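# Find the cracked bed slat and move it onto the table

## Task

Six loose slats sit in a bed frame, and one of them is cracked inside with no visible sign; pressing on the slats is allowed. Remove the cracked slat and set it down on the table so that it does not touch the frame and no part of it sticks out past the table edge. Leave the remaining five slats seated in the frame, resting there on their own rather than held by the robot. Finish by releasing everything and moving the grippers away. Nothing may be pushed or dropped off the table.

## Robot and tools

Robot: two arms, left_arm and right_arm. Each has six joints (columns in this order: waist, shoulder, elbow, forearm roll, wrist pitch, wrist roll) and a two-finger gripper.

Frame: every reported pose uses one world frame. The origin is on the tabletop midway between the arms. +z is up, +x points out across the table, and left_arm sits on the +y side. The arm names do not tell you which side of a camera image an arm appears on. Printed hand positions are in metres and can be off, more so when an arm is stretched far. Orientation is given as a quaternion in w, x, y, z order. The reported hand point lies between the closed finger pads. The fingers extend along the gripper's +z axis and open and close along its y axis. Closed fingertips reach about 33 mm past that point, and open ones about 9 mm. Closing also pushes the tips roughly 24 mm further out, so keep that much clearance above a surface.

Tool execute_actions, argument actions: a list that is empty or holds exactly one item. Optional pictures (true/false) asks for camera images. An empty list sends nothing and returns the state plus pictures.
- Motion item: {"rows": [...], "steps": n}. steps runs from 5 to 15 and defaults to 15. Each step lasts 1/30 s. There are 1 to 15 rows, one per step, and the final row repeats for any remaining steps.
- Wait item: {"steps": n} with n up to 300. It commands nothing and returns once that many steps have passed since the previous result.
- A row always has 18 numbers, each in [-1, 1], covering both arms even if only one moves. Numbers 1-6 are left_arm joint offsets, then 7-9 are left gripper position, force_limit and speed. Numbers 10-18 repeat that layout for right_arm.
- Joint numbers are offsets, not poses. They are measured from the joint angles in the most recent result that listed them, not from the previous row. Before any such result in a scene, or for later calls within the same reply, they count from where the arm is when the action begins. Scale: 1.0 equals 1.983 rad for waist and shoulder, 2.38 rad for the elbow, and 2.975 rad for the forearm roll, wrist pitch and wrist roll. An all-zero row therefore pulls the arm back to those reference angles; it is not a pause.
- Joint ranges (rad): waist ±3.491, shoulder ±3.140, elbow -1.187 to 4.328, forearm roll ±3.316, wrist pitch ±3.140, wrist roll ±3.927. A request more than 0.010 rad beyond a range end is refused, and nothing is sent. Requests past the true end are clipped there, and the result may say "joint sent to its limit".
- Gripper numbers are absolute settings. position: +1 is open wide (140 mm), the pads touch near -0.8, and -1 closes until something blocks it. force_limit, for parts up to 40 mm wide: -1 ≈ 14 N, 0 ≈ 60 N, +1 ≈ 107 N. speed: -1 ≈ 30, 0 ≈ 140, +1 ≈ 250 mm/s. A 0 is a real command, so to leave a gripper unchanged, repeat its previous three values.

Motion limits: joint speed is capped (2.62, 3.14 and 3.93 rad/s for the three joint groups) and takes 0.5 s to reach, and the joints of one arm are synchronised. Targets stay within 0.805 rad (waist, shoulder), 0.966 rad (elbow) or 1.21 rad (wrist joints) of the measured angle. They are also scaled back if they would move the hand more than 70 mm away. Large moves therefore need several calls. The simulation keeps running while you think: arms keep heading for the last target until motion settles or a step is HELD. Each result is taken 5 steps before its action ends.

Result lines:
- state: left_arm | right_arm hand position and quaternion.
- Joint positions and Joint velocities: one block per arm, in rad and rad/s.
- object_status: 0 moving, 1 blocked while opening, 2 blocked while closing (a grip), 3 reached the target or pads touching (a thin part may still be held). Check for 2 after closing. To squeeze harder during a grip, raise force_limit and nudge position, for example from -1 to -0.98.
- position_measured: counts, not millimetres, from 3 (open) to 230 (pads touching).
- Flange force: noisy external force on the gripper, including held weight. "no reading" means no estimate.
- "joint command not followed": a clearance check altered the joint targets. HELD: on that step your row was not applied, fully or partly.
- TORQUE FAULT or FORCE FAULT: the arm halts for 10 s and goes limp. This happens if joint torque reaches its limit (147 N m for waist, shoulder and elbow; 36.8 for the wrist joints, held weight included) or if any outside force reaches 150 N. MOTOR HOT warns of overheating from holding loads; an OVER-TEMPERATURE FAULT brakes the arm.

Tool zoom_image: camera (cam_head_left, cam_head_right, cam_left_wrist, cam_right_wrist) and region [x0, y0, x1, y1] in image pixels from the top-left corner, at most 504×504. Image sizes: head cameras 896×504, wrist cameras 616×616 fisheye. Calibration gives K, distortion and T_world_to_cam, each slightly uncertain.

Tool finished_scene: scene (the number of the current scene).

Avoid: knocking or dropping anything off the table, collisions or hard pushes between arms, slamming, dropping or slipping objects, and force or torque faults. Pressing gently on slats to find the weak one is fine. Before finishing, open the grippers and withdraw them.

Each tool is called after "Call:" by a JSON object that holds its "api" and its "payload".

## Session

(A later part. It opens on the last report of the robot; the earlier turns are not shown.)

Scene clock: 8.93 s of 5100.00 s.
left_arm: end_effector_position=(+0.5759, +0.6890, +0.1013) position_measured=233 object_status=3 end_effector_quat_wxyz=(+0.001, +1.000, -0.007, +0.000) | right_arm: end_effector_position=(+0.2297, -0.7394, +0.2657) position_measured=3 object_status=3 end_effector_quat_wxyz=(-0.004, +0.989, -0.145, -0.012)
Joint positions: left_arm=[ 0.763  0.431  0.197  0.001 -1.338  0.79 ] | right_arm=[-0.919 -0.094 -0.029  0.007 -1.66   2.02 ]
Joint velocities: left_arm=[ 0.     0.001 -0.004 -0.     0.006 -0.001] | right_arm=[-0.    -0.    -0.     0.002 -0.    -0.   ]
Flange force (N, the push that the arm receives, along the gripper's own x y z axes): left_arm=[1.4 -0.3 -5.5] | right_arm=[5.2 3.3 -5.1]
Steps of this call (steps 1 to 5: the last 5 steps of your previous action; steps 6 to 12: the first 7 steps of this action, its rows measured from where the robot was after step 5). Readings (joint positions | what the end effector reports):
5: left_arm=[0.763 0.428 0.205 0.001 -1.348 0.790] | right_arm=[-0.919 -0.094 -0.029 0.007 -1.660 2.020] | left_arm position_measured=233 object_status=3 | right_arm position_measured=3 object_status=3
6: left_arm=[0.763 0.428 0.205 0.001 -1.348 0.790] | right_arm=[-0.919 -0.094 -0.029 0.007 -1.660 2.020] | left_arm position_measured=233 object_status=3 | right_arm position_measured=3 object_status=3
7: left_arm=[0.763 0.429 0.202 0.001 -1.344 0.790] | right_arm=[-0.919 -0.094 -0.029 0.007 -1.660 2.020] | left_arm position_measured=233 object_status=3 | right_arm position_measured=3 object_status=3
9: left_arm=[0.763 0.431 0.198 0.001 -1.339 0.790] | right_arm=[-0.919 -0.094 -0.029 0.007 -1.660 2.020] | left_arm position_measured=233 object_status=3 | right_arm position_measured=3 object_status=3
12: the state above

Call:
{"api": "execute_actions", "payload": {"actions": [{"rows":[[0,0.0024,-0.0053,0,0.0058,0,-1,0,0,0,0,0,0,0,0,1,0,0]]}]}}

Call:
{"api": "execute_actions", "payload": {"actions": [{"rows":[[0,-0.006,0.0132,0,-0.0144,0,-1,0,0,0,0,0,0,0,0,1,0,0]],"steps":9}]}}

Call:
{"api": "execute_actions", "payload": {"actions": [{"rows":[[-0.0835,0,0,0,0,0.0556,-1,0,0,0,0,0,0,0,0,1,0,0]]}]}}

Call:
{"api": "execute_actions", "payload": {"actions": [{"rows":[[0,0.003,-0.0066,0,0.0072,0,-1,0,0,0,0,0,0,0,0,1,0,0]],"steps":14}]}}

Call:
{"api": "execute_actions", "payload": {"actions": [{"rows":[[0,0.0015,-0.0033,0,0.0036,0,-1,0,0,0,0,0,0,0,0,1,0,0]],"steps":14}], "pictures": true}}

Scene clock: 9.57 s of 5100.00 s.
left_arm: end_effector_position=(+0.5758, +0.6889, +0.0933) position_measured=233 object_status=3 end_effector_quat_wxyz=(+0.001, +1.000, -0.007, +0.000) | right_arm: end_effector_position=(+0.2297, -0.7394, +0.2657) position_measured=3 object_status=3 end_effector_quat_wxyz=(-0.004, +0.989, -0.145, -0.012)
Joint positions: left_arm=[ 0.763  0.436  0.185  0.001 -1.32   0.79 ] | right_arm=[-0.919 -0.094 -0.029  0.007 -1.66   2.02 ]
Joint velocities: left_arm=[ 0.     0.001 -0.001  0.     0.002  0.001] | right_arm=[-0.001 -0.    -0.     0.002 -0.    -0.   ]
Flange force (N, the push that the arm receives, along the gripper's own x y z axes): left_arm=[2.6 -3.6 -9.1] | right_arm=[4.8 2.6 -5.2]
Steps of this call (steps 1 to 5: the last 5 steps of your previous action; steps 6 to 9: the robot went on to your last target; steps 10 to 19: the first 10 steps of this action). Readings (joint positions | what the end effector reports):
10: left_arm=[0.763 0.431 0.197 0.001 -1.337 0.790] | right_arm=[-0.919 -0.094 -0.029 0.007 -1.660 2.020] | left_arm position_measured=233 object_status=3 | right_arm position_measured=3 object_status=3
11: left_arm=[0.763 0.432 0.194 0.001 -1.332 0.790] | right_arm=[-0.919 -0.094 -0.029 0.007 -1.660 2.020] | left_arm position_measured=233 object_status=3 | right_arm position_measured=3 object_status=3
13: left_arm=[0.763 0.435 0.187 0.001 -1.323 0.790] | right_arm=[-0.919 -0.094 -0.029 0.007 -1.660 2.020] | left_arm position_measured=233 object_status=3 | right_arm position_measured=3 object_status=3
17: left_arm=[0.763 0.436 0.185 0.001 -1.321 0.790] | right_arm=[-0.919 -0.094 -0.029 0.007 -1.660 2.020] | left_arm position_measured=233 object_status=3 | right_arm position_measured=3 object_status=3
19: the state above

Scene clock: 9.87 s of 5100.00 s.
left_arm: end_effector_position=(+0.5759, +0.6890, +0.1072) position_measured=233 object_status=3 end_effector_quat_wxyz=(+0.000, +1.000, -0.007, +0.000) | right_arm: end_effector_position=(+0.2297, -0.7394, +0.2657) position_measured=3 object_status=3 end_effector_quat_wxyz=(-0.004, +0.989, -0.145, -0.012)
Joint positions: left_arm=[ 0.763  0.428  0.206  0.001 -1.35   0.79 ] | right_arm=[-0.919 -0.094 -0.029  0.007 -1.66   2.02 ]
Joint velocities: left_arm=[ 0.    -0.095  0.223  0.    -0.285  0.   ] | right_arm=[-0.001  0.    -0.     0.001 -0.    -0.   ]
Flange force (N, the push that the arm receives, along the gripper's own x y z axes): left_arm=[-9.0 5.6 -20.7] | right_arm=[5.6 2.6 -5.7]
Steps of this call (steps 1 to 5: the last 5 steps of your previous action; steps 6 to 9: the first 4 steps of this action, its rows measured from where the robot was after step 5). Readings (joint positions | what the end effector reports):
5: left_arm=[0.763 0.436 0.185 0.001 -1.320 0.790] | right_arm=[-0.919 -0.094 -0.029 0.007 -1.660 2.020] | left_arm position_measured=233 object_status=3 | right_arm position_measured=3 object_status=3
6: left_arm=[0.763 0.436 0.185 0.001 -1.320 0.790] | right_arm=[-0.919 -0.094 -0.029 0.007 -1.660 2.020] | left_arm position_measured=233 object_status=3 | right_arm position_measured=3 object_status=3
7: left_arm=[0.763 0.435 0.188 0.001 -1.325 0.790] | right_arm=[-0.919 -0.094 -0.029 0.007 -1.660 2.020] | left_arm position_measured=233 object_status=3 | right_arm position_measured=3 object_status=3
9: the state above

Scene clock: 10.37 s of 5100.00 s.
left_arm: end_effector_position=(+0.6168, +0.6088, +0.1132) position_measured=233 object_status=3 end_effector_quat_wxyz=(+0.000, +1.000, -0.008, -0.000) | right_arm: end_effector_position=(+0.2297, -0.7394, +0.2657) position_measured=3 object_status=3 end_effector_quat_wxyz=(-0.004, +0.989, -0.145, -0.012)
Joint positions: left_arm=[ 0.613  0.424  0.216 -0.    -1.363  0.939] | right_arm=[-0.919 -0.094 -0.029  0.007 -1.66   2.02 ]
Joint velocities: left_arm=[-0.379 -0.    -0.006  0.05   0.     0.339] | right_arm=[-0.     0.001 -0.     0.    -0.    -0.   ]
Flange force (N, the push that the arm receives, along the gripper's own x y z axes): left_arm=[-2.8 -26.8 -3.1] | right_arm=[3.8 3.3 -1.9]
Steps of this call (steps 1 to 5: the last 5 steps of your previous action; steps 6 to 15: the first 10 steps of this action, its rows measured from where the robot was after step 5). Readings (joint positions | what the end effector reports):
5: left_arm=[0.763 0.424 0.216 0.001 -1.363 0.790] | right_arm=[-0.919 -0.094 -0.029 0.007 -1.660 2.020] | left_arm position_measured=233 object_status=3 | right_arm position_measured=3 object_status=3
6: left_arm=[0.763 0.424 0.216 0.001 -1.363 0.790] | right_arm=[-0.919 -0.094 -0.029 0.007 -1.660 2.020] | left_arm position_measured=233 object_status=3 | right_arm position_measured=3 object_status=3
7: left_arm=[0.760 0.424 0.216 0.001 -1.363 0.793] | right_arm=[-0.919 -0.094 -0.029 0.007 -1.660 2.020] | left_arm position_measured=233 object_status=3 | right_arm position_measured=3 object_status=3
9: left_arm=[0.736 0.424 0.216 0.001 -1.363 0.817] | right_arm=[-0.919 -0.094 -0.029 0.007 -1.660 2.020] | left_arm position_measured=233 object_status=3 | right_arm position_measured=3 object_status=3
13: left_arm=[0.645 0.424 0.216 0.001 -1.363 0.907] | right_arm=[-0.919 -0.094 -0.029 0.007 -1.660 2.020] | left_arm position_measured=233 object_status=3 | right_arm position_measured=3 object_status=3
15: the state above

Scene clock: 10.83 s of 5100.00 s.
left_arm: end_effector_position=(+0.6207, +0.5999, +0.1033) position_measured=233 object_status=3 end_effector_quat_wxyz=(+0.001, +1.000, -0.007, -0.000) | right_arm: end_effector_position=(+0.2297, -0.7394, +0.2657) position_measured=3 object_status=3 end_effector_quat_wxyz=(-0.004, +0.989, -0.145, -0.012)
Joint positions: left_arm=[ 0.598  0.43   0.2    0.001 -1.342  0.955] | right_arm=[-0.919 -0.094 -0.029  0.007 -1.66   2.02 ]
Joint velocities: left_arm=[ 0.     0.002 -0.002 -0.     0.003 -0.001] | right_arm=[ 0.003 -0.    -0.     0.     0.    -0.   ]
Flange force (N, the push that the arm receives, along the gripper's own x y z axes): left_arm=[0.5 0.5 2.9] | right_arm=[3.6 3.2 -3.9]
Steps of this call (steps 1 to 5: the last 5 steps of your previous action; steps 6 to 14: the first 9 steps of this action, its rows measured from where the robot was after step 5). Readings (joint positions | what the end effector reports):
5: left_arm=[0.598 0.424 0.216 0.001 -1.363 0.955] | right_arm=[-0.919 -0.094 -0.029 0.007 -1.660 2.020] | left_arm position_measured=233 object_status=3 | right_arm position_measured=3 object_status=3
6: left_arm=[0.598 0.424 0.215 0.001 -1.363 0.955] | right_arm=[-0.919 -0.094 -0.029 0.007 -1.660 2.020] | left_arm position_measured=233 object_status=3 | right_arm position_measured=3 object_status=3
7: left_arm=[0.598 0.425 0.212 0.001 -1.358 0.955] | right_arm=[-0.919 -0.094 -0.029 0.007 -1.660 2.020] | left_arm position_measured=233 object_status=3 | right_arm position_measured=3 object_status=3
9: left_arm=[0.598 0.429 0.203 0.001 -1.346 0.955] | right_arm=[-0.919 -0.094 -0.029 0.007 -1.660 2.020] | left_arm position_measured=233 object_status=3 | right_arm position_measured=3 object_status=3
13: left_arm=[0.598 0.430 0.200 0.001 -1.342 0.955] | right_arm=[-0.919 -0.094 -0.029 0.007 -1.660 2.020] | left_arm position_measured=233 object_status=3 | right_arm position_measured=3 object_status=3
14: the state above

Scene clock: 11.30 s of 5100.00 s.
left_arm: end_effector_position=(+0.6206, +0.5999, +0.0982) position_measured=233 object_status=3 end_effector_quat_wxyz=(+0.001, +1.000, -0.007, -0.000) | right_arm: end_effector_position=(+0.2297, -0.7394, +0.2657) position_measured=3 object_status=3 end_effector_quat_wxyz=(-0.004, +0.989, -0.145, -0.012)
Joint positions: left_arm=[ 0.598  0.433  0.192  0.001 -1.331  0.955] | right_arm=[-0.919 -0.094 -0.029  0.007 -1.66   2.02 ]
Joint velocities: left_arm=[-0.     0.002 -0.001  0.     0.002  0.   ] | right_arm=[0.002 0.    0.    0.001 0.    0.   ]
Flange force (N, the push that the arm receives, along the gripper's own x y z axes): left_arm=[1.7 -0.7 1.8] | right_arm=[4.8 5.7 -5.7]
Steps of this call (steps 1 to 5: the last 5 steps of your previous action; steps 6 to 14: the first 9 steps of this action, its rows measured from where the robot was after step 5). Readings (joint positions | what the end effector reports):
5: left_arm=[0.598 0.430 0.200 0.001 -1.341 0.955] | right_arm=[-0.919 -0.094 -0.029 0.007 -1.660 2.020] | left_arm position_measured=233 object_status=3 | right_arm position_measured=3 object_status=3
6: left_arm=[0.598 0.430 0.200 0.001 -1.341 0.955] | right_arm=[-0.919 -0.094 -0.029 0.007 -1.660 2.020] | left_arm position_measured=233 object_status=3 | right_arm position_measured=3 object_status=3
7: left_arm=[0.598 0.431 0.197 0.001 -1.338 0.955] | right_arm=[-0.919 -0.094 -0.029 0.007 -1.660 2.020] | left_arm position_measured=233 object_status=3 | right_arm position_measured=3 object_status=3
9: left_arm=[0.598 0.433 0.193 0.001 -1.333 0.955] | right_arm=[-0.919 -0.094 -0.029 0.007 -1.660 2.020] | left_arm position_measured=233 object_status=3 | right_arm position_measured=3 object_status=3
13: left_arm=[0.598 0.433 0.192 0.001 -1.331 0.955] | right_arm=[-0.919 -0.094 -0.029 0.007 -1.660 2.020] | left_arm position_measured=233 object_status=3 | right_arm position_measured=3 object_status=3
14: the state above
camera_calibration (this result's frames):
cam_left_wrist: T_world_to_cam=[[-0.0386451, -0.997685, 0.0559534, 0.608929], [-0.902566, 0.0588805, 0.426507, 0.483376], [-0.428814, -0.0340193, -0.902752, 0.557873], [0, 0, 0, 1]] pos_world=[0.699035, 0.598037, 0.263386]
cam_right_wrist: T_world_to_cam=[[-0.218155, -0.975914, -0.00055087, -0.679372], [-0.876875, 0.195768, 0.43905, 0.23711], [-0.428367, 0.096264, -0.898463, 0.579488], [0, 0, 0, 1]] pos_world=[0.307941, -0.765211, 0.416171]

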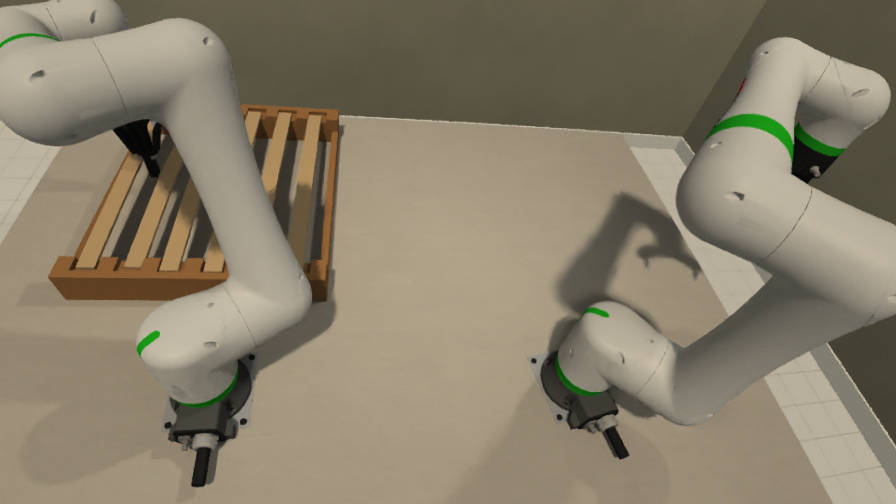

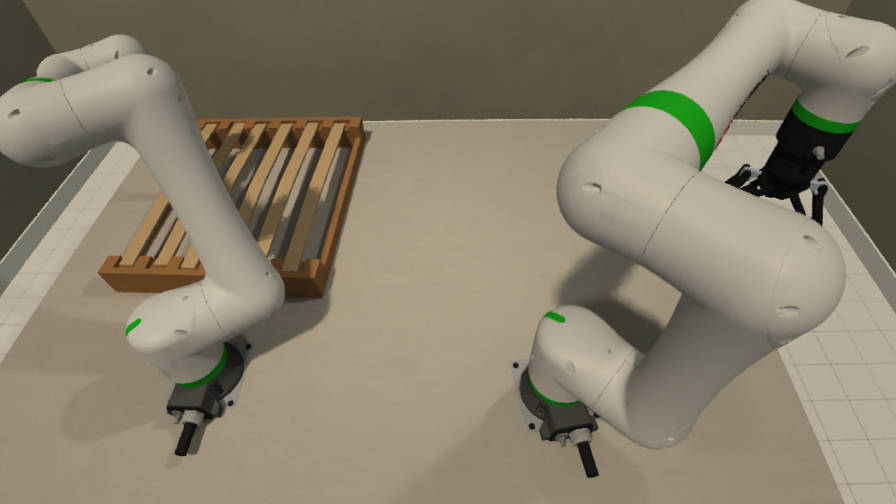

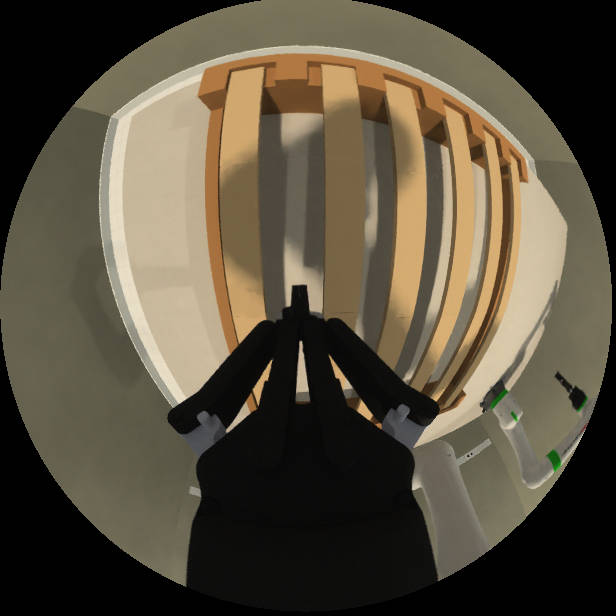

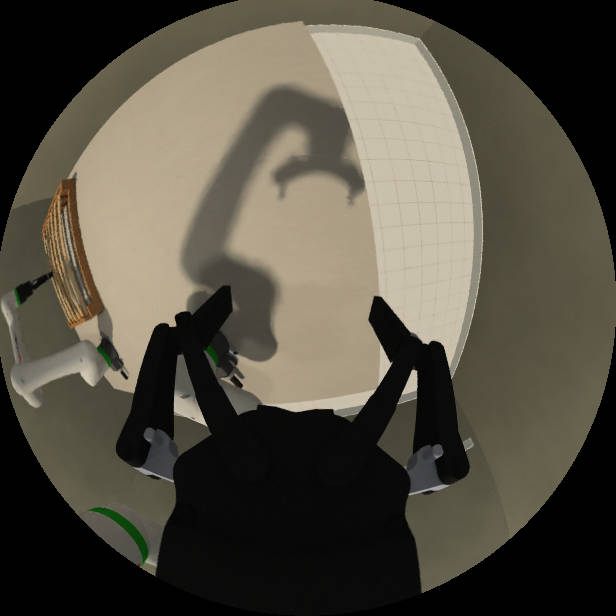

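Call:
{"api": "execute_actions", "payload": {"actions": [{"rows":[[0,-0.017,0.022,0,-0.029,0,-1,0,0,0,0,0,0,0,0,1,0,0]],"steps":12}]}}

Call:
{"api": "execute_actions", "payload": {"actions": [{"rows":[[-0.035,0,0,0,0,0.024,-1,0,0,0,0,0,0,0,0,1,0,0]],"steps":12}]}}

Call:
{"api": "execute_actions", "payload": {"actions": [{"rows":[[0,0.006,-0.0132,0,0.0144,0,-1,0,0,0,0,0,0,0,0,1,0,0]]}]}}

Call:
{"api": "execute_actions", "payload": {"actions": [{"rows":[[0,0.002,-0.0044,0,0.0048,0,-1,0,0,0,0,0,0,0,0,1,0,0]],"steps":14}]}}

Call:
{"api": "execute_actions", "payload": {"actions": [{"rows":[[0,0.002,-0.0044,0,0.0048,0,-1,0,0,0,0,0,0,0,0,1,0,0]],"steps":14}], "pictures": true}}

Scene clock: 11.77 s of 5100.00 s.
left_arm: end_effector_position=(+0.6165, +0.5971, +0.1383) position_measured=233 object_status=3 end_effector_quat_wxyz=(+0.000, +1.000, -0.008, +0.000) | right_arm: end_effector_position=(+0.2297, -0.7394, +0.2657) position_measured=3 object_status=3 end_effector_quat_wxyz=(-0.004, +0.989, -0.145, -0.012)
Joint positions: left_arm=[ 0.598  0.401  0.242  0.001 -1.413  0.955] | right_arm=[-0.919 -0.094 -0.029  0.007 -1.66   2.02 ]
Joint velocities: left_arm=[-0.    -0.054  0.08   0.    -0.139  0.001] | right_arm=[-0.002  0.001  0.    -0.001 -0.    -0.   ]
Flange force (N, the push that the arm receives, along the gripper's own x y z axes): left_arm=[-4.9 3.8 -19.9] | right_arm=[2.9 3.5 -3.9]
Steps of this call (steps 1 to 5: the last 5 steps of your previous action; steps 6 to 7: the robot went on to your last target; steps 8 to 14: the first 7 steps of this action). Readings (joint positions | what the end effector reports):
8: left_arm=[0.598 0.433 0.192 0.001 -1.331 0.955] | right_arm=[-0.919 -0.094 -0.029 0.007 -1.660 2.020] | left_arm position_measured=233 object_status=3 | right_arm position_measured=3 object_status=3
9: left_arm=[0.598 0.432 0.195 0.001 -1.335 0.955] | right_arm=[-0.919 -0.094 -0.029 0.007 -1.660 2.020] | left_arm position_measured=233 object_status=3 | right_arm position_measured=3 object_status=3
11: left_arm=[0.598 0.418 0.216 0.001 -1.371 0.955] | right_arm=[-0.919 -0.094 -0.029 0.007 -1.660 2.020] | left_arm position_measured=233 object_status=3 | right_arm position_measured=3 object_status=3
14: the state above

Scene clock: 12.17 s of 5100.00 s.
left_arm: end_effector_position=(+0.6294, +0.5605, +0.1400) position_measured=233 object_status=3 end_effector_quat_wxyz=(+0.001, +1.000, -0.007, -0.000) | right_arm: end_effector_position=(+0.2297, -0.7394, +0.2657) position_measured=3 object_status=3 end_effector_quat_wxyz=(-0.004, +0.989, -0.145, -0.012)
Joint positions: left_arm=[ 0.533  0.399  0.244  0.001 -1.417  1.021] | right_arm=[-0.919 -0.094 -0.029  0.007 -1.66   2.02 ]
Joint velocities: left_arm=[-0.172  0.    -0.    -0.    -0.     0.177] | right_arm=[-0.    -0.    -0.     0.001  0.    -0.   ]
Flange force (N, the push that the arm receives, along the gripper's own x y z axes): left_arm=[0.4 20.4 6.8] | right_arm=[5.7 5.3 -5.7]
Steps of this call (steps 1 to 5: the last 5 steps of your previous action; steps 6 to 12: the first 7 steps of this action, its rows measured from where the robot was after step 5). Readings (joint positions | what the end effector reports):
5: left_arm=[0.598 0.400 0.244 0.001 -1.417 0.955] | right_arm=[-0.919 -0.094 -0.029 0.007 -1.660 2.020] | left_arm position_measured=233 object_status=3 | right_arm position_measured=3 object_status=3
6: left_arm=[0.598 0.399 0.244 0.001 -1.417 0.955] | right_arm=[-0.919 -0.094 -0.029 0.007 -1.660 2.020] | left_arm position_measured=233 object_status=3 | right_arm position_measured=3 object_status=3
7: left_arm=[0.595 0.399 0.244 0.001 -1.417 0.958] | right_arm=[-0.919 -0.094 -0.029 0.007 -1.660 2.020] | left_arm position_measured=233 object_status=3 | right_arm position_measured=3 object_status=3
9: left_arm=[0.571 0.399 0.244 0.001 -1.417 0.983] | right_arm=[-0.919 -0.094 -0.029 0.007 -1.660 2.020] | left_arm position_measured=233 object_status=3 | right_arm position_measured=3 object_status=3
12: the state above

Scene clock: 12.67 s of 5100.00 s.
left_arm: end_effector_position=(+0.6311, +0.5584, +0.1199) position_measured=233 object_status=3 end_effector_quat_wxyz=(+0.001, +1.000, -0.006, -0.000) | right_arm: end_effector_position=(+0.2297, -0.7394, +0.2657) position_measured=3 object_status=3 end_effector_quat_wxyz=(-0.004, +0.989, -0.145, -0.012)
Joint positions: left_arm=[ 0.529  0.411  0.213  0.001 -1.374  1.026] | right_arm=[-0.919 -0.094 -0.029  0.007 -1.66   2.02 ]
Joint velocities: left_arm=[ 0.     0.001 -0.003 -0.     0.004 -0.001] | right_arm=[-0.    -0.001 -0.    -0.001  0.    -0.   ]
Flange force (N, the push that the arm receives, along the gripper's own x y z axes): left_arm=[10.2 -0.2 0.5] | right_arm=[5.6 2.3 -5.5]
Steps of this call (steps 1 to 5: the last 5 steps of your previous action; steps 6 to 15: the first 10 steps of this action, its rows measured from where the robot was after step 5). Readings (joint positions | what the end effector reports):
5: left_arm=[0.529 0.399 0.244 0.001 -1.417 1.026] | right_arm=[-0.919 -0.094 -0.029 0.007 -1.660 2.020] | left_arm position_measured=233 object_status=3 | right_arm position_measured=3 object_status=3
6: left_arm=[0.529 0.399 0.244 0.001 -1.417 1.026] | right_arm=[-0.919 -0.094 -0.029 0.007 -1.660 2.020] | left_arm position_measured=233 object_status=3 | right_arm position_measured=3 object_status=3
7: left_arm=[0.529 0.401 0.241 0.001 -1.412 1.026] | right_arm=[-0.919 -0.094 -0.029 0.007 -1.660 2.020] | left_arm position_measured=233 object_status=3 | right_arm position_measured=3 object_status=3
9: left_arm=[0.529 0.408 0.222 0.001 -1.387 1.026] | right_arm=[-0.919 -0.094 -0.029 0.007 -1.660 2.020] | left_arm position_measured=233 object_status=3 | right_arm position_measured=3 object_status=3
13: left_arm=[0.529 0.411 0.214 0.001 -1.375 1.026] | right_arm=[-0.919 -0.094 -0.029 0.007 -1.660 2.020] | left_arm position_measured=233 object_status=3 | right_arm position_measured=3 object_status=3
15: the state above

Scene clock: 13.13 s of 5100.00 s.
left_arm: end_effector_position=(+0.6313, +0.5585, +0.1132) position_measured=233 object_status=3 end_effector_quat_wxyz=(+0.001, +1.000, -0.006, -0.000) | right_arm: end_effector_position=(+0.2297, -0.7394, +0.2657) position_measured=3 object_status=3 end_effector_quat_wxyz=(-0.004, +0.989, -0.145, -0.012)
Joint positions: left_arm=[ 0.529  0.415  0.203  0.001 -1.36   1.026] | right_arm=[-0.919 -0.094 -0.029  0.007 -1.66   2.02 ]
Joint velocities: left_arm=[-0.     0.002 -0.002 -0.001  0.003 -0.001] | right_arm=[ 0.001  0.    -0.    -0.001  0.    -0.   ]
Flange force (N, the push that the arm receives, along the gripper's own x y z axes): left_arm=[-5.3 -0.1 -38.6] | right_arm=[3.2 3.2 -2.8]
Steps of this call (steps 1 to 5: the last 5 steps of your previous action; steps 6 to 14: the first 9 steps of this action, its rows measured from where the robot was after step 5). Readings (joint positions | what the end effector reports):
5: left_arm=[0.529 0.411 0.213 0.001 -1.374 1.026] | right_arm=[-0.919 -0.094 -0.029 0.007 -1.660 2.020] | left_arm position_measured=233 object_status=3 | right_arm position_measured=3 object_status=3
6: left_arm=[0.529 0.411 0.213 0.001 -1.374 1.026] | right_arm=[-0.919 -0.094 -0.029 0.007 -1.660 2.020] | left_arm position_measured=233 object_status=3 | right_arm position_measured=3 object_status=3
7: left_arm=[0.529 0.412 0.210 0.001 -1.370 1.026] | right_arm=[-0.919 -0.094 -0.029 0.007 -1.660 2.020] | left_arm position_measured=233 object_status=3 | right_arm position_measured=3 object_status=3
9: left_arm=[0.529 0.414 0.205 0.001 -1.363 1.026] | right_arm=[-0.919 -0.094 -0.029 0.007 -1.660 2.020] | left_arm position_measured=233 object_status=3 | right_arm position_measured=3 object_status=3
13: left_arm=[0.529 0.415 0.203 0.001 -1.360 1.026] | right_arm=[-0.919 -0.094 -0.029 0.007 -1.660 2.020] | left_arm position_measured=233 object_status=3 | right_arm position_measured=3 object_status=3
14: the state above

Scene clock: 13.60 s of 5100.00 s.
left_arm: end_effector_position=(+0.6314, +0.5585, +0.1066) position_measured=233 object_status=3 end_effector_quat_wxyz=(+0.001, +1.000, -0.006, -0.000) | right_arm: end_effector_position=(+0.2297, -0.7394, +0.2657) position_measured=3 object_status=3 end_effector_quat_wxyz=(-0.004, +0.989, -0.145, -0.012)
Joint positions: left_arm=[ 0.529  0.419  0.192  0.001 -1.346  1.026] | right_arm=[-0.919 -0.094 -0.029  0.007 -1.66   2.02 ]
Joint velocities: left_arm=[-0.     0.003 -0.002 -0.     0.003 -0.   ] | right_arm=[-0.001  0.     0.     0.001 -0.    -0.   ]
Flange force (N, the push that the arm receives, along the gripper's own x y z axes): left_arm=[-36.1 2.6 -98.3] | right_arm=[4.9 4.0 -5.9]
Steps of this call (steps 1 to 5: the last 5 steps of your previous action; steps 6 to 14: the first 9 steps of this action, its rows measured from where the robot was after step 5). Readings (joint positions | what the end effector reports):
5: left_arm=[0.529 0.415 0.203 0.001 -1.360 1.026] | right_arm=[-0.919 -0.094 -0.029 0.007 -1.660 2.020] | left_arm position_measured=233 object_status=3 | right_arm position_measured=3 object_status=3
6: left_arm=[0.529 0.415 0.202 0.001 -1.360 1.026] | right_arm=[-0.919 -0.094 -0.029 0.007 -1.660 2.020] | left_arm position_measured=233 object_status=3 | right_arm position_measured=3 object_status=3
7: left_arm=[0.529 0.416 0.200 0.001 -1.356 1.026] | right_arm=[-0.919 -0.094 -0.029 0.007 -1.660 2.020] | left_arm position_measured=233 object_status=3 | right_arm position_measured=3 object_status=3
9: left_arm=[0.529 0.418 0.194 0.001 -1.349 1.026] | right_arm=[-0.919 -0.094 -0.029 0.007 -1.660 2.020] | left_arm position_measured=233 object_status=3 | right_arm position_measured=3 object_status=3
13: left_arm=[0.529 0.419 0.192 0.001 -1.346 1.026] | right_arm=[-0.919 -0.094 -0.029 0.007 -1.660 2.020] | left_arm position_measured=233 object_status=3 | right_arm position_measured=3 object_status=3
14: the state above
camera_calibration (this result's frames):
cam_left_wrist: T_world_to_cam=[[-0.0365074, -0.997745, 0.056314, 0.56627], [-0.902398, 0.0571247, 0.4271, 0.49273], [-0.429354, -0.0352253, -0.902449, 0.569611], [0, 0, 0, 1]] pos_world=[0.709876, 0.556911, 0.271711]
cam_right_wrist: T_world_to_cam=[[-0.218155, -0.975914, -0.00055065, -0.679372], [-0.876875, 0.195768, 0.439049, 0.23711], [-0.428367, 0.0962637, -0.898463, 0.579488], [0, 0, 0, 1]] pos_world=[0.307941, -0.765211, 0.416171]

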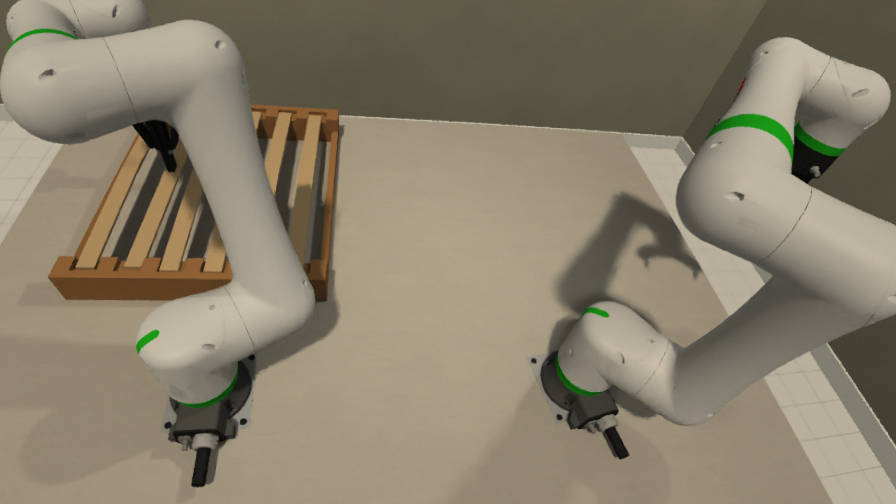

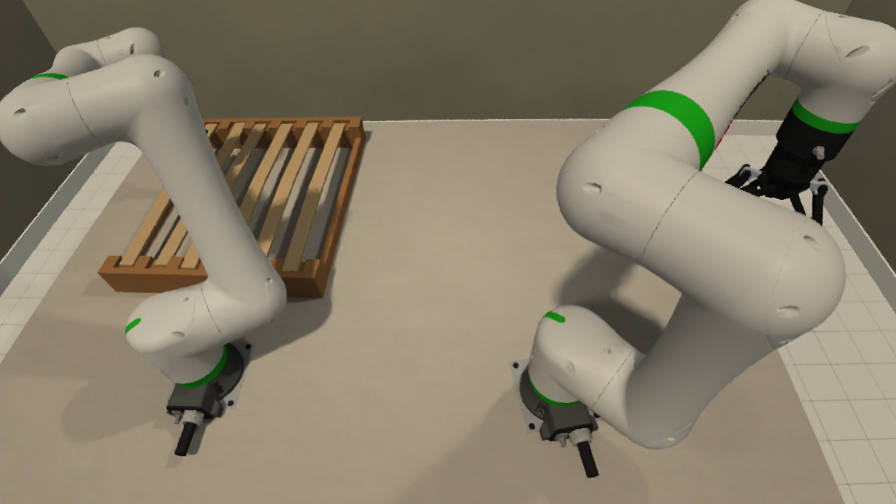

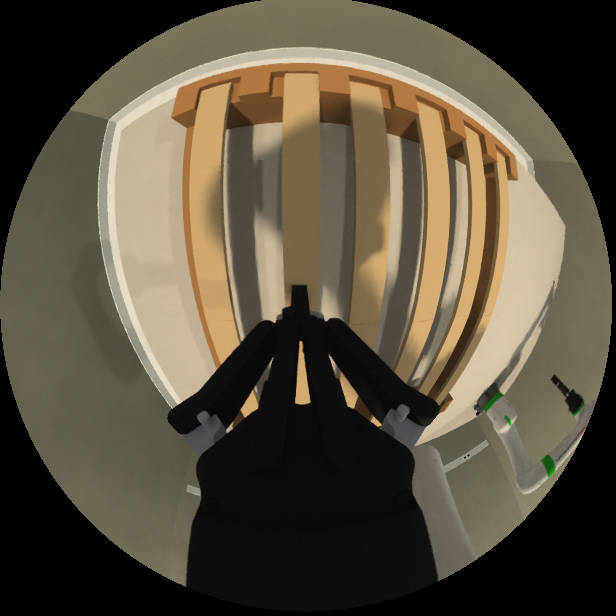

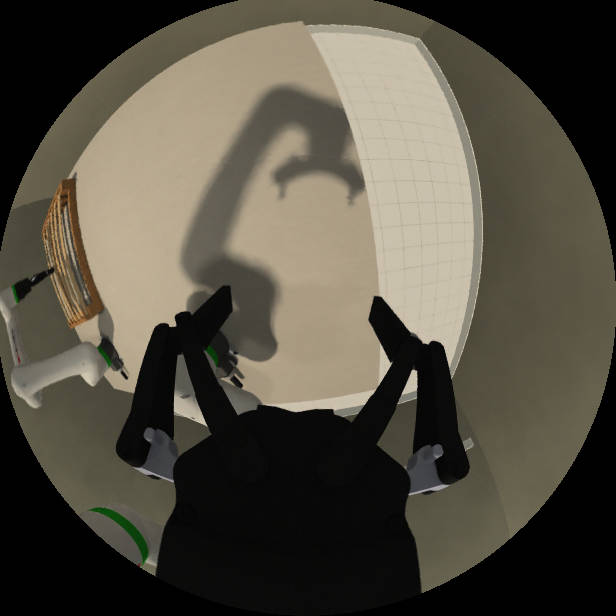

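Call:
{"api": "execute_actions", "payload": {"actions": [{"rows":[[0,-0.008,0.021,0,-0.022,0,-1,0,0,0,0,0,0,0,0,1,0,0]],"steps":11}]}}

Call:
{"api": "execute_actions", "payload": {"actions": [{"rows":[[0.083,0,0,0,0,-0.055,0,0,0,0,0,0,0,0,0,1,0,0]]}]}}

Call:
{"api": "execute_actions", "payload": {"actions": [{"rows":[[0,0.005,-0.014,0,0.0145,0,0,0,0,0,0,0,0,0,0,1,0,0]]}], "pictures": true}}

Scene clock: 14.07 s of 5100.00 s.
left_arm: end_effector_position=(+0.6312, +0.5584, +0.1338) position_measured=233 object_status=3 end_effector_quat_wxyz=(+0.001, +1.000, -0.006, -0.000) | right_arm: end_effector_position=(+0.2297, -0.7394, +0.2657) position_measured=3 object_status=3 end_effector_quat_wxyz=(-0.004, +0.989, -0.145, -0.012)
Joint positions: left_arm=[ 0.529  0.405  0.238  0.001 -1.405  1.026] | right_arm=[-0.919 -0.094 -0.029  0.007 -1.66   2.02 ]
Joint velocities: left_arm=[ 0.    -0.05   0.131  0.    -0.173  0.   ] | right_arm=[ 0.002 -0.    -0.    -0.    -0.     0.   ]
Flange force (N, the push that the arm receives, along the gripper's own x y z axes): left_arm=[0.9 0.5 -19.6] | right_arm=[4.2 2.7 -2.7]
Steps of this call (steps 1 to 5: the last 5 steps of your previous action; steps 6 to 8: the robot went on to your last target; steps 9 to 14: the first 6 steps of this action). Readings (joint positions | what the end effector reports):
9: left_arm=[0.529 0.419 0.192 0.001 -1.346 1.026] | right_arm=[-0.919 -0.094 -0.029 0.007 -1.660 2.020] | left_arm position_measured=233 object_status=3 | right_arm position_measured=3 object_status=3
10: left_arm=[0.529 0.418 0.196 0.001 -1.350 1.026] | right_arm=[-0.919 -0.094 -0.029 0.007 -1.660 2.020] | left_arm position_measured=233 object_status=3 | right_arm position_measured=3 object_status=3
12: left_arm=[0.529 0.412 0.220 0.001 -1.382 1.026] | right_arm=[-0.919 -0.094 -0.029 0.007 -1.660 2.020] | left_arm position_measured=233 object_status=3 | right_arm position_measured=3 object_status=3
14: the state above

Scene clock: 14.57 s of 5100.00 s.
left_arm: end_effector_position=(+0.5971, +0.6416, +0.1368) position_measured=168 object_status=0 end_effector_quat_wxyz=(+0.001, +1.000, -0.006, -0.000) | right_arm: end_effector_position=(+0.2297, -0.7394, +0.2657) position_measured=3 object_status=3 end_effector_quat_wxyz=(-0.004, +0.989, -0.145, -0.012)
Joint positions: left_arm=[ 0.679  0.403  0.242  0.001 -1.411  0.877] | right_arm=[-0.919 -0.094 -0.029  0.007 -1.66   2.02 ]
Joint velocities: left_arm=[ 0.332 -0.     0.001  0.001  0.    -0.33 ] | right_arm=[-0.002 -0.001  0.     0.001 -0.     0.001]
Flange force (N, the push that the arm receives, along the gripper's own x y z axes): left_arm=[-0.6 -18.5 2.0] | right_arm=[1.4 0.5 -2.8]
Steps of this call (steps 1 to 5: the last 5 steps of your previous action; steps 6 to 15: the first 10 steps of this action, its rows measured from where the robot was after step 5). Readings (joint positions | what the end effector reports):
5: left_arm=[0.529 0.403 0.242 0.001 -1.411 1.026] | right_arm=[-0.919 -0.094 -0.029 0.007 -1.660 2.020] | left_arm position_measured=233 object_status=3 | right_arm position_measured=3 object_status=3
6: left_arm=[0.529 0.403 0.242 0.001 -1.411 1.026] | right_arm=[-0.919 -0.094 -0.029 0.007 -1.660 2.020] | left_arm position_measured=233 object_status=0 | right_arm position_measured=3 object_status=3
7: left_arm=[0.532 0.403 0.242 0.001 -1.411 1.023] | right_arm=[-0.919 -0.094 -0.029 0.007 -1.660 2.020] | left_arm position_measured=233 object_status=0 | right_arm position_measured=3 object_status=3
9: left_arm=[0.556 0.403 0.242 0.001 -1.411 0.999] | right_arm=[-0.919 -0.094 -0.029 0.007 -1.660 2.020] | left_arm position_measured=213 object_status=0 | right_arm position_measured=3 object_status=3
13: left_arm=[0.647 0.403 0.242 0.001 -1.411 0.908] | right_arm=[-0.919 -0.094 -0.029 0.007 -1.660 2.020] | left_arm position_measured=183 object_status=0 | right_arm position_measured=3 object_status=3
15: the state above

Scene clock: 15.07 s of 5100.00 s.
left_arm: end_effector_position=(+0.5935, +0.6494, +0.1170) position_measured=129 object_status=3 end_effector_quat_wxyz=(+0.001, +1.000, -0.006, -0.000) | right_arm: end_effector_position=(+0.2297, -0.7394, +0.2657) position_measured=3 object_status=3 end_effector_quat_wxyz=(-0.004, +0.989, -0.145, -0.012)
Joint positions: left_arm=[ 0.693  0.413  0.209  0.001 -1.368  0.863] | right_arm=[-0.919 -0.094 -0.029  0.007 -1.66   2.02 ]
Joint velocities: left_arm=[-0.001  0.001 -0.003 -0.     0.004 -0.   ] | right_arm=[ 0.001 -0.    -0.    -0.     0.     0.   ]
Flange force (N, the push that the arm receives, along the gripper's own x y z axes): left_arm=[-3.0 3.1 4.5] | right_arm=[4.6 4.4 -5.1]
Steps of this call (steps 1 to 5: the last 5 steps of your previous action; steps 6 to 15: the first 10 steps of this action, its rows measured from where the robot was after step 5). Readings (joint positions | what the end effector reports):
5: left_arm=[0.693 0.403 0.242 0.001 -1.411 0.863] | right_arm=[-0.919 -0.094 -0.029 0.007 -1.660 2.020] | left_arm position_measured=131 object_status=0 | right_arm position_measured=3 object_status=3
6: left_arm=[0.693 0.403 0.242 0.001 -1.411 0.863] | right_arm=[-0.919 -0.094 -0.029 0.007 -1.660 2.020] | left_arm position_measured=129 object_status=0 | right_arm position_measured=3 object_status=3
7: left_arm=[0.693 0.404 0.238 0.001 -1.406 0.863] | right_arm=[-0.919 -0.094 -0.029 0.007 -1.660 2.020] | left_arm position_measured=129 object_status=0 | right_arm position_measured=3 object_status=3
9: left_arm=[0.693 0.410 0.219 0.001 -1.381 0.863] | right_arm=[-0.919 -0.094 -0.029 0.007 -1.660 2.020] | left_arm position_measured=129 object_status=0 | right_arm position_measured=3 object_status=3
13: left_arm=[0.693 0.413 0.209 0.001 -1.369 0.863] | right_arm=[-0.919 -0.094 -0.029 0.007 -1.660 2.020] | left_arm position_measured=129 object_status=3 | right_arm position_measured=3 object_status=3
15: the state above
camera_calibration (this result's frames):
cam_left_wrist: T_world_to_cam=[[-0.0357193, -0.997772, 0.0563563, 0.654459], [-0.902597, 0.0564173, 0.426775, 0.449504], [-0.429003, -0.0356229, -0.9026, 0.566023], [0, 0, 0, 1]] pos_world=[0.671923, 0.647804, 0.282173]
cam_right_wrist: T_world_to_cam=[[-0.218155, -0.975914, -0.000550735, -0.679372], [-0.876875, 0.195768, 0.439049, 0.23711], [-0.428367, 0.0962638, -0.898463, 0.579488], [0, 0, 0, 1]] pos_world=[0.307941, -0.765211, 0.416171]

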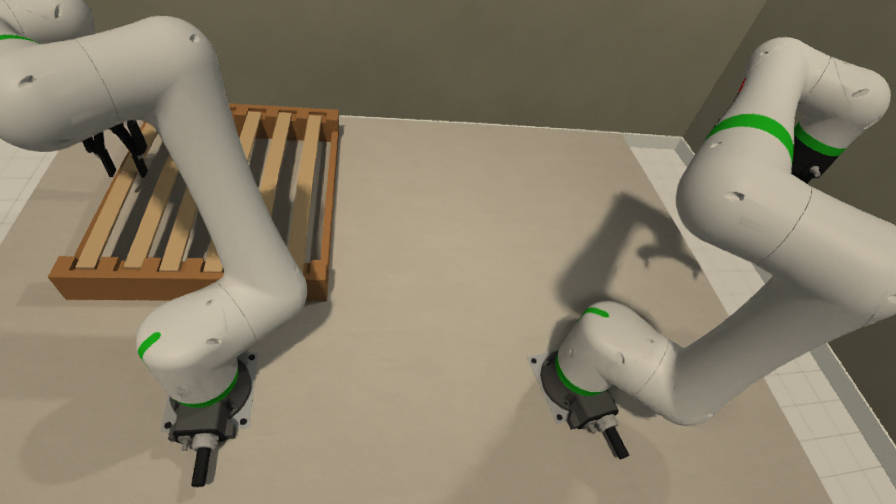

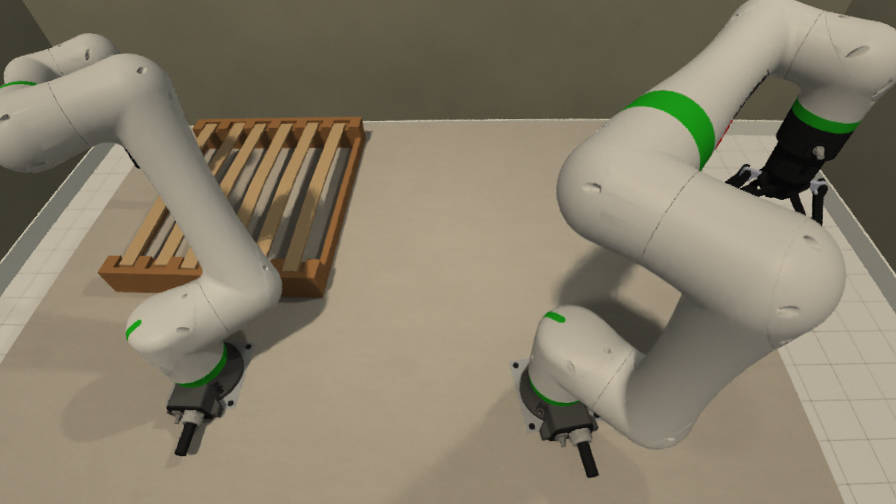

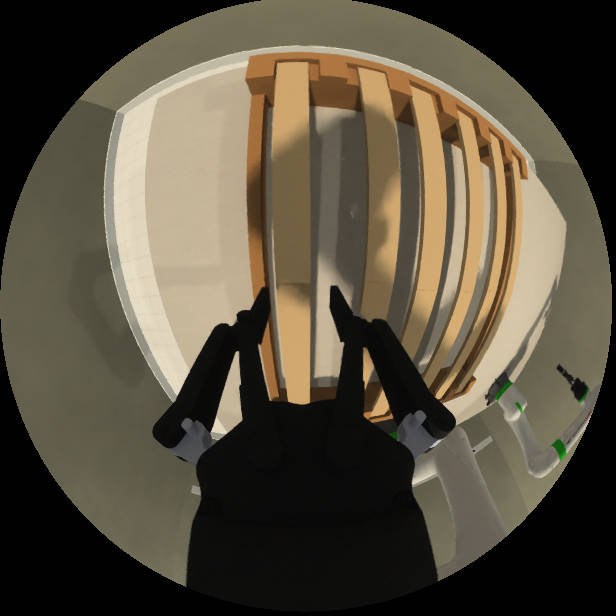

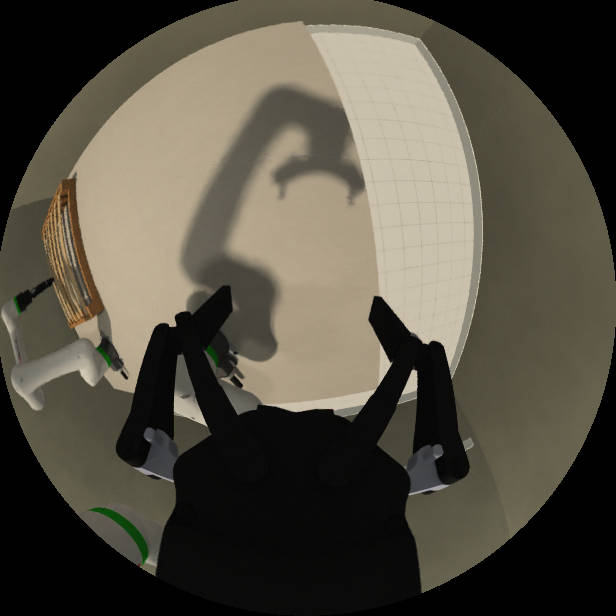

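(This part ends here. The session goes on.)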